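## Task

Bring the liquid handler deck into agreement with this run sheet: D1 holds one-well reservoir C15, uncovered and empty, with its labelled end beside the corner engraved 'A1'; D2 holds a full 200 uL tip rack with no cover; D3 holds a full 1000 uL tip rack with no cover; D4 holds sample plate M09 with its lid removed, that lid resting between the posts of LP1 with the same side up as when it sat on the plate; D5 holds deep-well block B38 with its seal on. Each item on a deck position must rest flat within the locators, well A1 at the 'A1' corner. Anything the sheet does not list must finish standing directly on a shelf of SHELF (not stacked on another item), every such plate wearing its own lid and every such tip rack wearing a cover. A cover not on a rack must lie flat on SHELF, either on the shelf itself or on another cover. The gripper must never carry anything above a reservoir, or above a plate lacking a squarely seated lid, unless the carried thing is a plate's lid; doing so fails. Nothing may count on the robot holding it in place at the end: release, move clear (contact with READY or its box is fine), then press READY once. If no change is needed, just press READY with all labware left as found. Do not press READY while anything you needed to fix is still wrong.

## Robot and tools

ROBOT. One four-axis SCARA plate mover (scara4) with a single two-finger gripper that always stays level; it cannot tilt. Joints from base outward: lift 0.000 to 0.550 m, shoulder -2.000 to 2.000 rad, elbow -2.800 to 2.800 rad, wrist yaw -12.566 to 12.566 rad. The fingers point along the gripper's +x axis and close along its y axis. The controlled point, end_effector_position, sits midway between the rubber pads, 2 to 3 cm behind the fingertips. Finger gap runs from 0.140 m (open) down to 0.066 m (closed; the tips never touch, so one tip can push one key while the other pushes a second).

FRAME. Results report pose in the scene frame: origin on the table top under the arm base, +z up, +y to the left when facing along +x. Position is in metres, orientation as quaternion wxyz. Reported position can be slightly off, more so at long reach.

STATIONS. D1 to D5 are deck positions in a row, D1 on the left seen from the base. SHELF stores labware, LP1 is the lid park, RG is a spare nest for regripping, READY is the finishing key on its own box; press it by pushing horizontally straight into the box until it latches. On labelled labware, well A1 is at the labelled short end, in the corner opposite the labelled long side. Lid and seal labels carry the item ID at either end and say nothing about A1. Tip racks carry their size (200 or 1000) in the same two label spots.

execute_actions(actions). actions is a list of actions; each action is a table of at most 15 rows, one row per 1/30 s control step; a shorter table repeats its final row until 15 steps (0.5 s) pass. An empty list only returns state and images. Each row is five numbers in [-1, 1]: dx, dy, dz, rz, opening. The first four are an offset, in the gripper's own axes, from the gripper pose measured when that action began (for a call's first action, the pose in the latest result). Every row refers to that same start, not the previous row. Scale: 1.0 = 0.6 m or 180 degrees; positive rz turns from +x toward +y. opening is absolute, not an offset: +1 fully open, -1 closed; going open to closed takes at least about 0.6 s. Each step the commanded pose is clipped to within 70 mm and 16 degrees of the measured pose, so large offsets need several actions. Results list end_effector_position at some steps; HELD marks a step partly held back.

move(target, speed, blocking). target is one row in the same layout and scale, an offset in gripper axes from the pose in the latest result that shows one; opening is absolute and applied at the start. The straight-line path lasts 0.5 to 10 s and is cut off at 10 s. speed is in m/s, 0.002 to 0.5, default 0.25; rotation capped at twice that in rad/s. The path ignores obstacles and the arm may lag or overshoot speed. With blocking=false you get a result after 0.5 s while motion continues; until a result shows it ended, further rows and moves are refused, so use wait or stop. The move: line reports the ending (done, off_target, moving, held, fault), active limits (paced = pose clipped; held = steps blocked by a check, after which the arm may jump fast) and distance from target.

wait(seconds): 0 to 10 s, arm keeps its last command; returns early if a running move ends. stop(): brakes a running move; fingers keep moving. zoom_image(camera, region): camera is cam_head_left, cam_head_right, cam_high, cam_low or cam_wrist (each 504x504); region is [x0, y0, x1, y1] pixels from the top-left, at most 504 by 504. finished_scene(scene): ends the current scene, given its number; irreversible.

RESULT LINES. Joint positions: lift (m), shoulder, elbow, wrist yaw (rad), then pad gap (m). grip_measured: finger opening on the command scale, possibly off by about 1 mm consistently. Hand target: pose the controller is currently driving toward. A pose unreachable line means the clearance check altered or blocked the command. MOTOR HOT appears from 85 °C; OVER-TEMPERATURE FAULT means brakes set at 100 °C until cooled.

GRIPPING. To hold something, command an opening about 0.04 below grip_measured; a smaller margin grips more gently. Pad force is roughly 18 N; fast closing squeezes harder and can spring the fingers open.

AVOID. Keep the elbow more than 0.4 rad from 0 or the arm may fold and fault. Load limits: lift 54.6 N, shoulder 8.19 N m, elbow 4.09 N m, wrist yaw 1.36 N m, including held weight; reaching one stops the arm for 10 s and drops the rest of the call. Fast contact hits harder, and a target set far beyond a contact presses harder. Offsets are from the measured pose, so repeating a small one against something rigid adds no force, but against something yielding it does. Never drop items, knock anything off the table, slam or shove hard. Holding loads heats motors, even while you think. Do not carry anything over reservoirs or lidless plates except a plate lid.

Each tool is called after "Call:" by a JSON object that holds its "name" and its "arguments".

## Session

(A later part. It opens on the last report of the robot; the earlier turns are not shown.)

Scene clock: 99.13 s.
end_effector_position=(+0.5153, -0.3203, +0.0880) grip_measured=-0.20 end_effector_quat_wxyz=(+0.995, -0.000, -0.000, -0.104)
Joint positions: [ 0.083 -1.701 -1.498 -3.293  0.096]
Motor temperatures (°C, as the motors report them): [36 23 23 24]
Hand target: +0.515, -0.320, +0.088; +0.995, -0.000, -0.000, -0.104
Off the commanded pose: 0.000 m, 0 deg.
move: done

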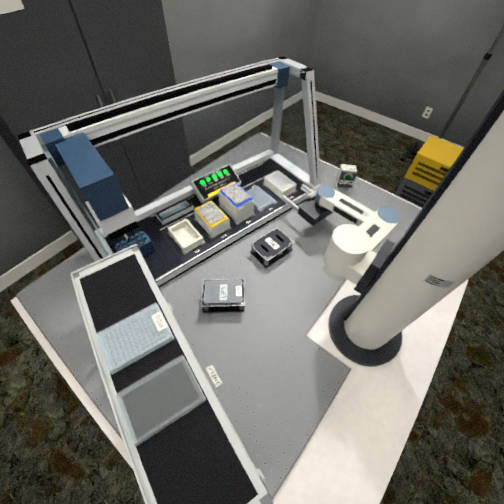

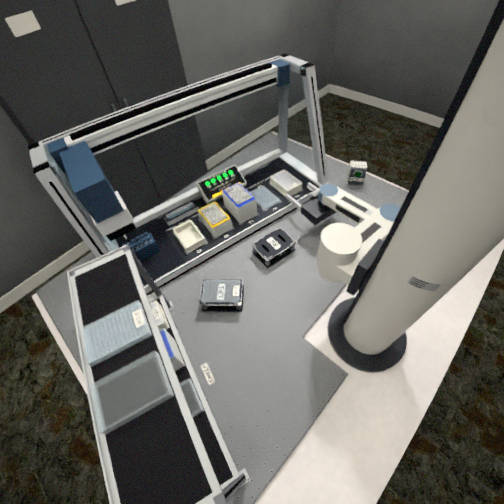

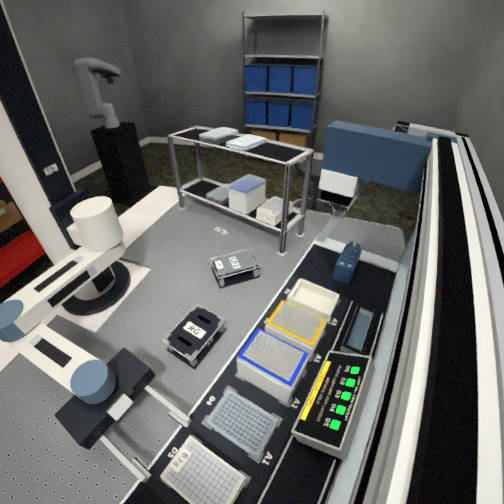

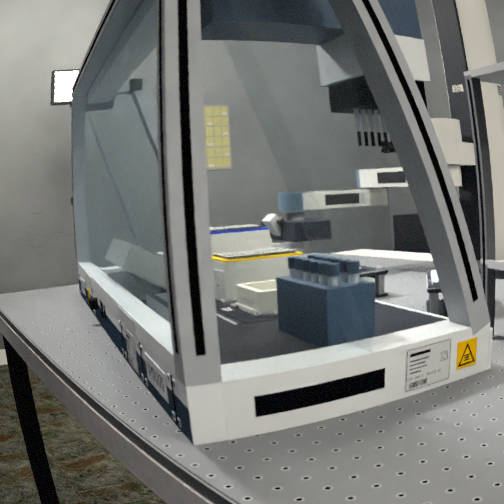

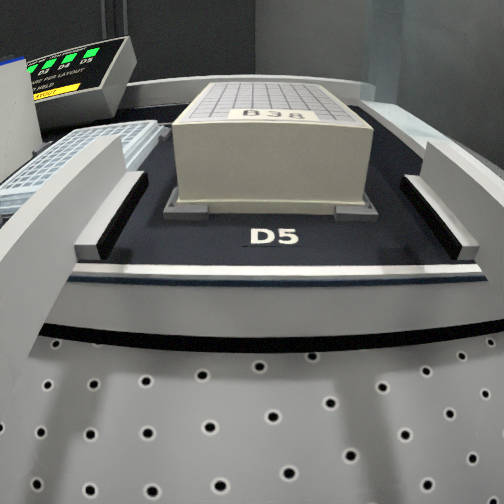

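Call:
{"name": "move", "arguments": {"target": [-0.1535,-0.2024,0,-0.2996,-1], "speed": 0.5}}

Scene clock: 101.40 s.
end_effector_position=(+0.3999, -0.4202, +0.0880) grip_measured=-0.98 end_effector_quat_wxyz=(+0.839, -0.000, -0.000, -0.544)
Joint positions: [ 0.083 -1.828 -1.404 -4.201  0.067]
Motor temperatures (°C, as the motors report them): [36 23 23 24]
Hand target: +0.400, -0.420, +0.088; +0.839, -0.000, -0.000, -0.544
Off the commanded pose: 0.000 m, 0 deg.
move: done

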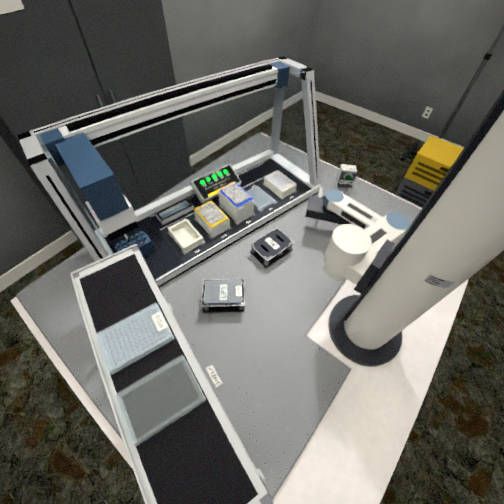

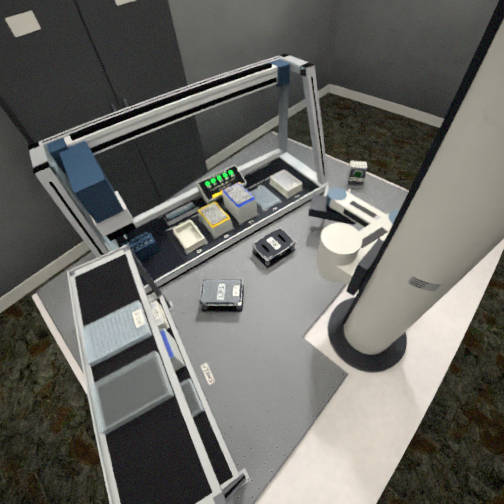

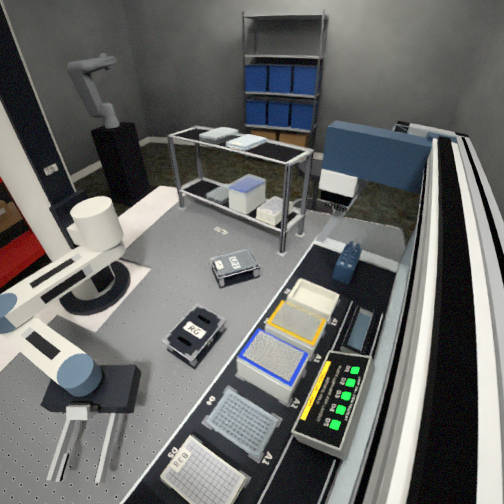

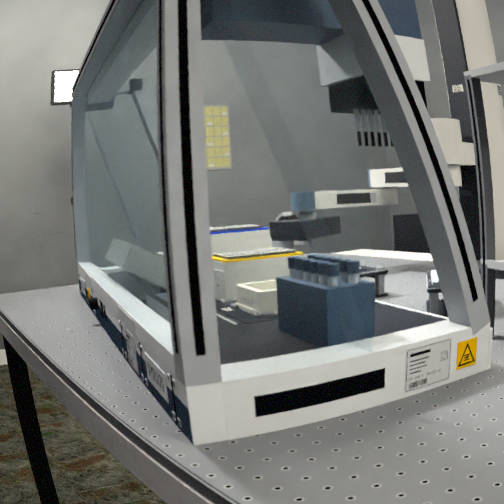

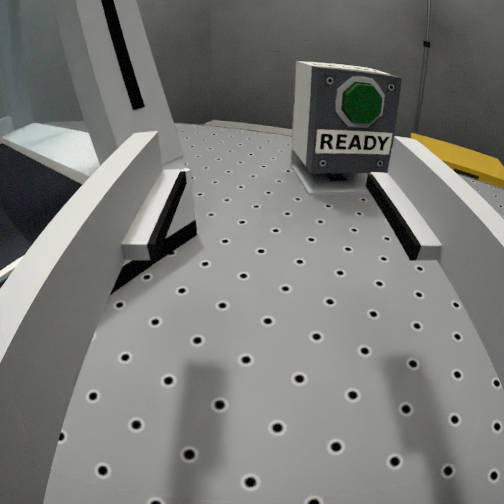

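Call:
{"name": "zoom_image", "arguments": {"camera": "cam_wrist", "region": [270,40,438,208]}}

Call:
{"name": "zoom_image", "arguments": {"camera": "cam_wrist", "region": [80,100,248,268]}}

Region (270, 40, 438, 208) of cam_wrist's 504x504 image, scaled by 3.000, with more detail than that image has.

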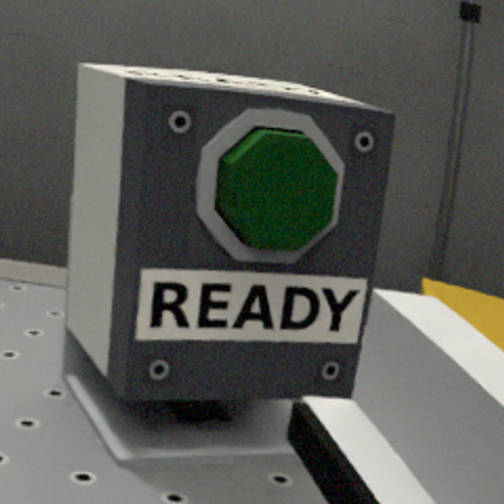

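Region (80, 100, 248, 268) of cam_wrist's 504x504 image, scaled by 3.000, with more detail than that image has.

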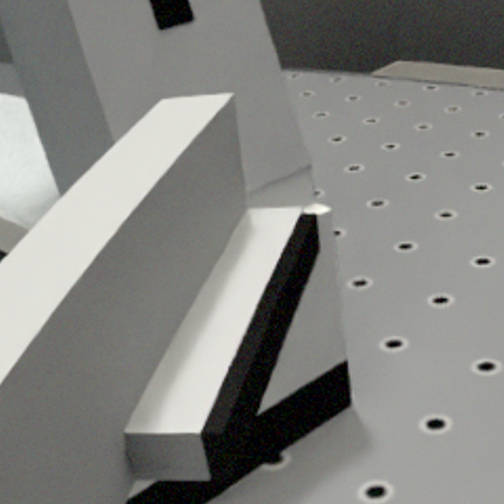

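Call:
{"name": "move", "arguments": {"target": [0.1357,-0.0642,0,0.055,-1], "speed": 0.25}}

Call:
{"name": "zoom_image", "arguments": {"camera": "cam_wrist", "region": [260,40,504,284]}}

Scene clock: 105.20 s.
end_effector_position=(+0.3979, -0.5104, +0.0880) grip_measured=-0.98 end_effector_quat_wxyz=(+0.883, -0.000, -0.000, -0.470)
Joint positions: [ 0.083 -1.795 -1.876 -3.589  0.067]
Motor temperatures (°C, as the motors report them): [36 23 23 24]
Hand target: +0.398, -0.510, +0.088; +0.883, -0.000, -0.000, -0.469
Off the commanded pose: 0.000 m, 0 deg.
move: done

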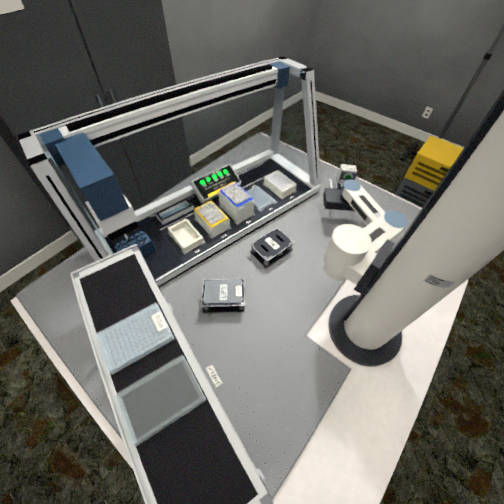

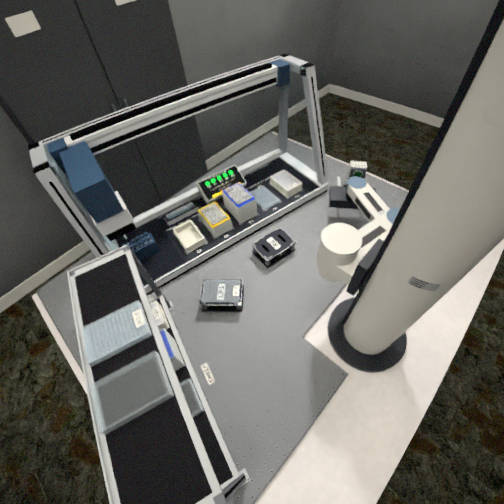

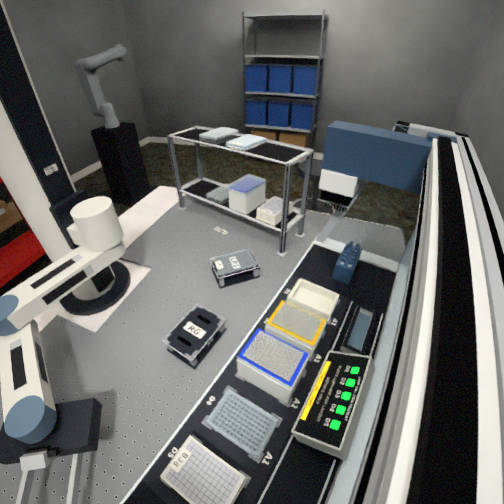

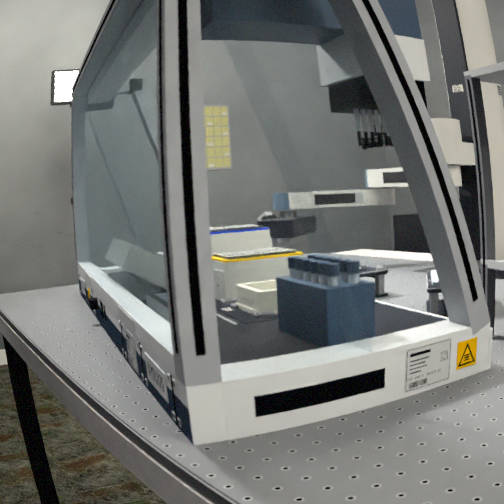

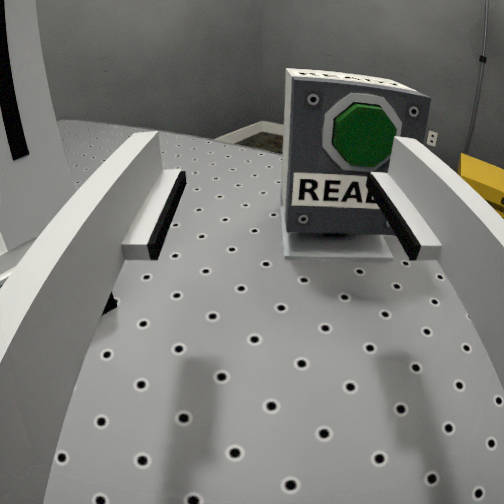

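Region (260, 40, 504, 284) of cam_wrist's 504x504 image, scaled by 2.066, with more detail than that image has.

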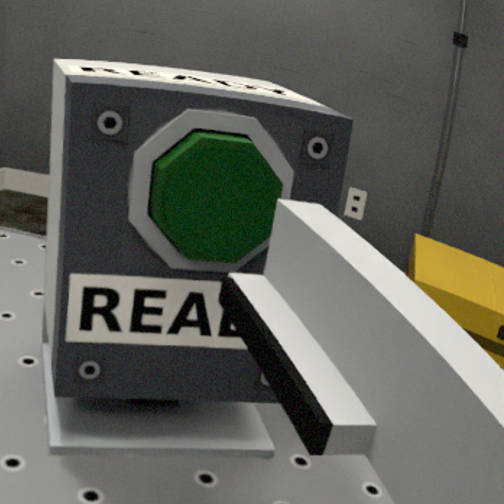

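Call:
{"name": "move", "arguments": {"target": [0.0283,-0.001,0.0033,-0.005,-1], "speed": 0.1}}

Call:
{"name": "zoom_image", "arguments": {"camera": "cam_wrist", "region": [280,60,480,260]}}

Scene clock: 108.30 s.
end_effector_position=(+0.4070, -0.5248, +0.0900) grip_measured=-0.98 end_effector_quat_wxyz=(+0.879, -0.000, -0.000, -0.477)
Joint positions: [ 0.085 -1.734 -1.986 -3.557  0.067]
Motor temperatures (°C, as the motors report them): [36 23 23 24]
Hand target: +0.407, -0.525, +0.090; +0.879, -0.000, -0.000, -0.477
Off the commanded pose: 0.000 m, 0 deg.
move: done

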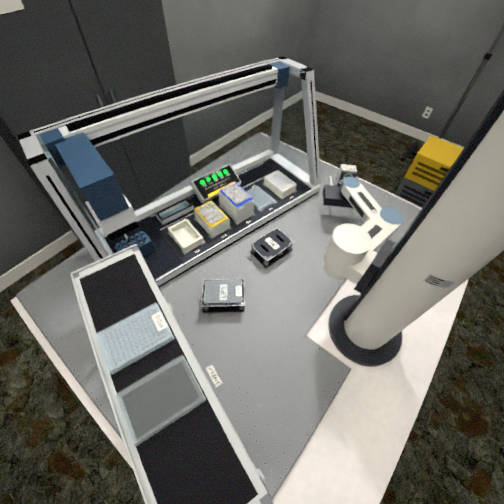

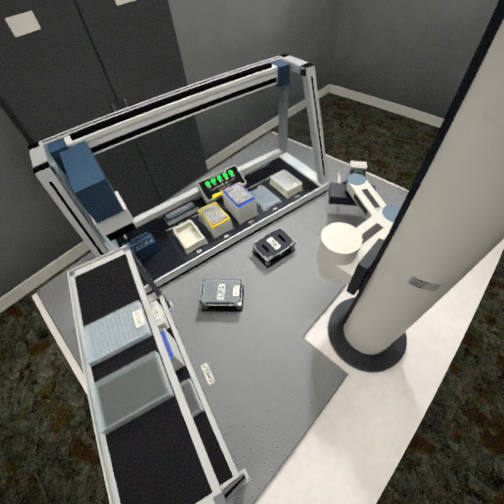

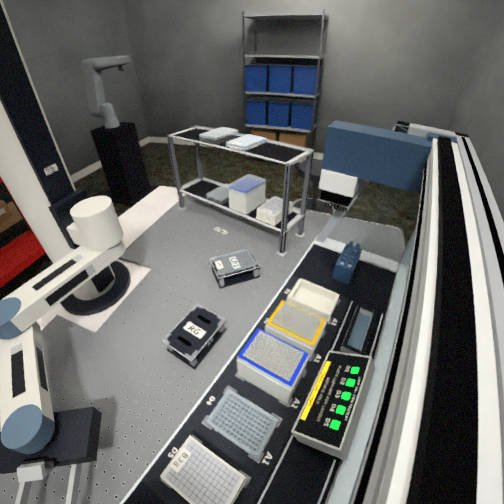

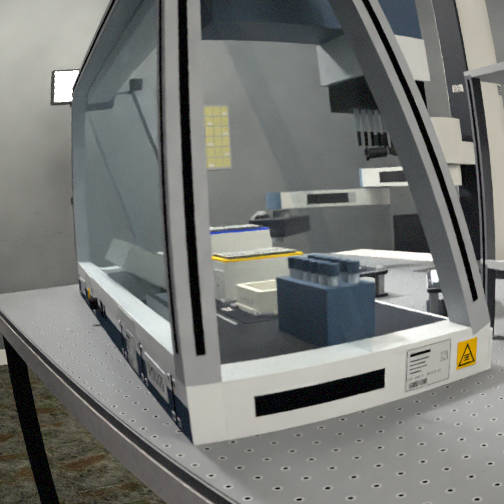

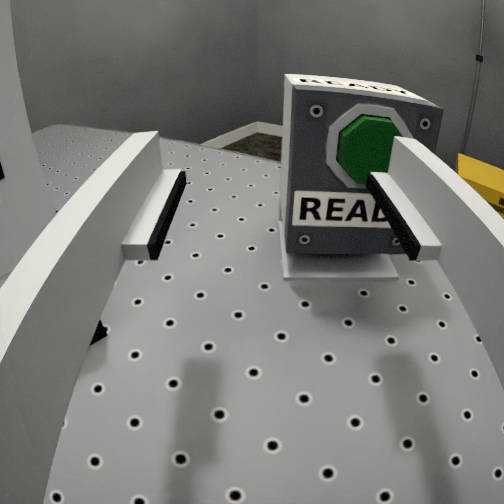

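Region (280, 60, 480, 260) of cam_wrist's 504x504 image, scaled by 2.520, with more detail than that image has.

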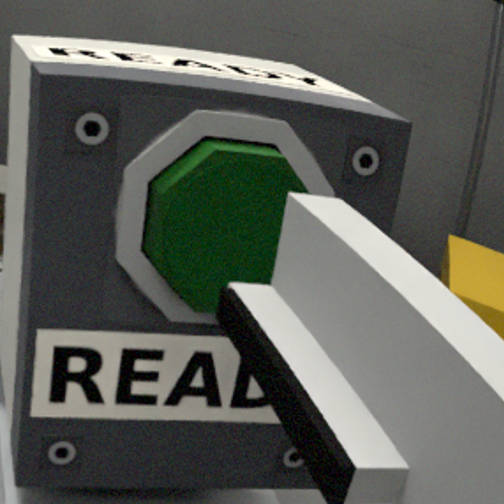

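Call:
{"name": "move", "arguments": {"target": [0.0317,0,-0.0022,0,-1], "speed": 0.03}}

Call:
{"name": "zoom_image", "arguments": {"camera": "cam_wrist", "region": [280,60,480,260]}}

Scene clock: 109.90 s.
end_effector_position=(+0.4173, -0.5407, +0.0887) grip_measured=-0.98 end_effector_quat_wxyz=(+0.879, -0.000, -0.000, -0.477)
Joint positions: [ 0.084 -1.662 -2.125 -3.489  0.067]
Motor temperatures (°C, as the motors report them): [36 23 23 24]
Hand target: +0.417, -0.541, +0.089; +0.879, -0.000, -0.000, -0.477
Off the commanded pose: 0.000 m, 0 deg.
move: done

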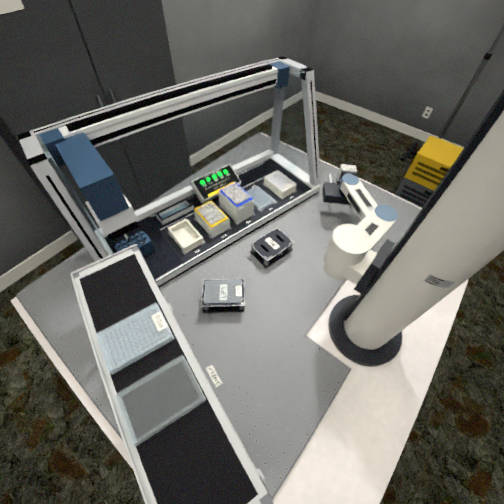

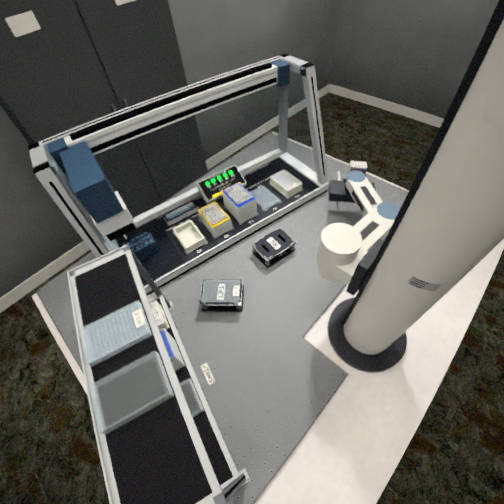

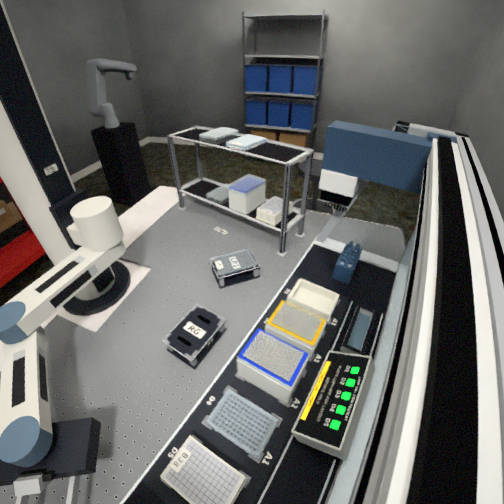

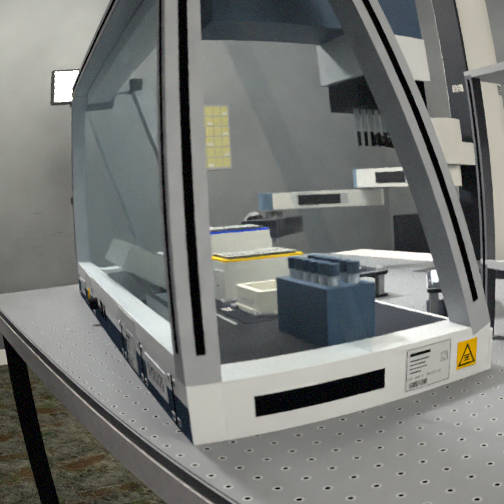

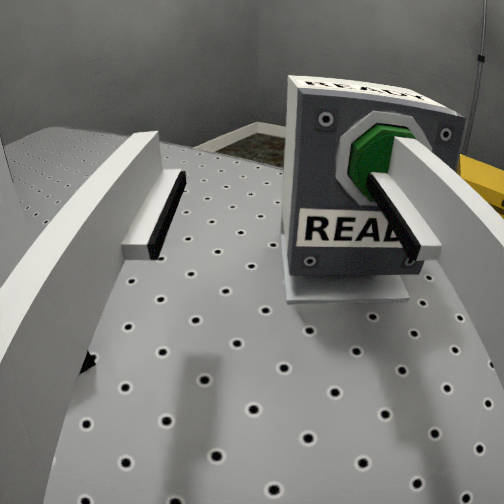

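Region (280, 60, 480, 260) of cam_wrist's 504x504 image, scaled by 2.520, with more detail than that image has.

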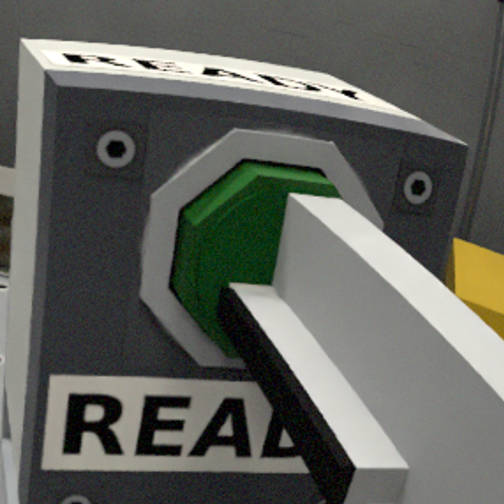

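Call:
{"name": "move", "arguments": {"target": [0.01,0,0,0,-1], "speed": 0.02}}

Call:
{"name": "zoom_image", "arguments": {"camera": "cam_wrist", "region": [280,60,480,260]}}

Scene clock: 110.40 s.
end_effector_position=(+0.4190, -0.5434, +0.0887) grip_measured=-0.98 end_effector_quat_wxyz=(+0.879, -0.000, -0.000, -0.477)
Joint positions: [ 0.084 -1.65  -2.15  -3.477  0.067]
Motor temperatures (°C, as the motors report them): [36 23 23 24]
move: unfinished (the scene ended)
The task's run has ended: the event that ends the task has happened.

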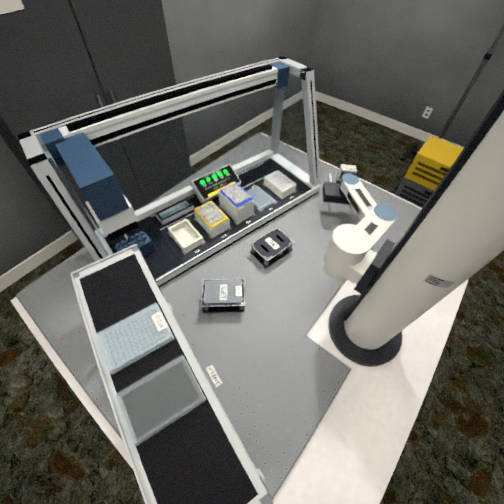

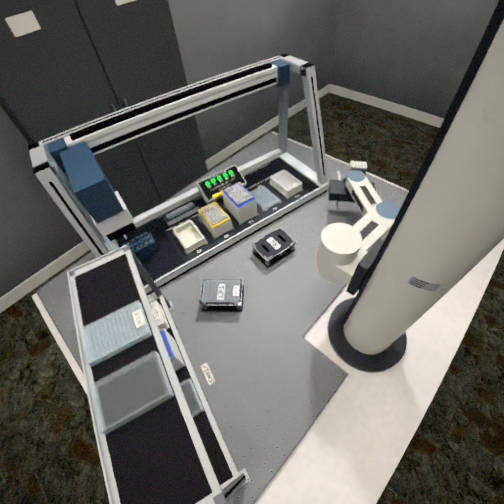

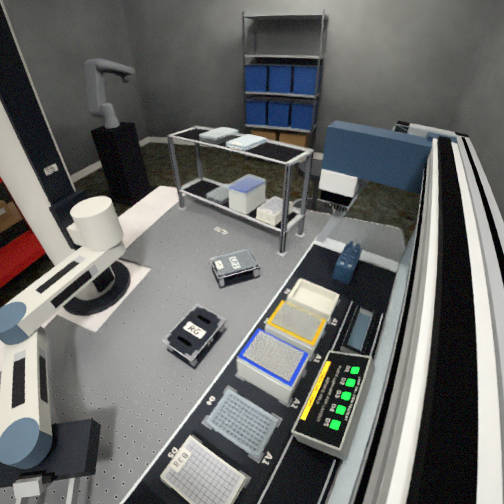

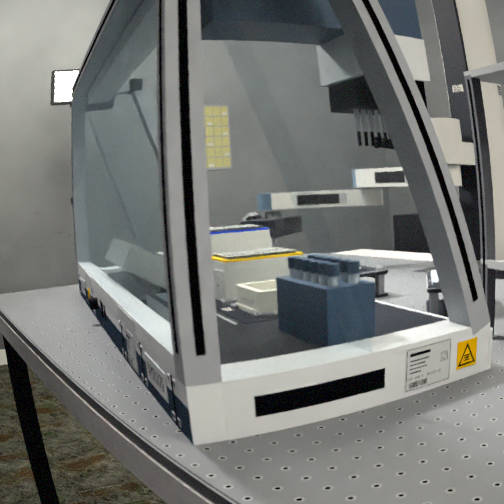

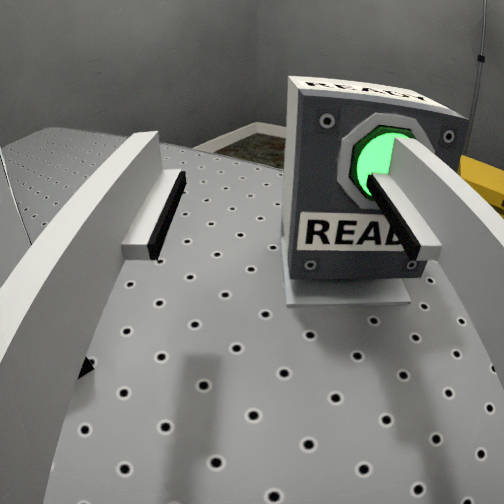

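Episode already finished.

Call:
{"name": "finished_scene", "arguments": {"scene": 2}}

The scene is finished: the task was done.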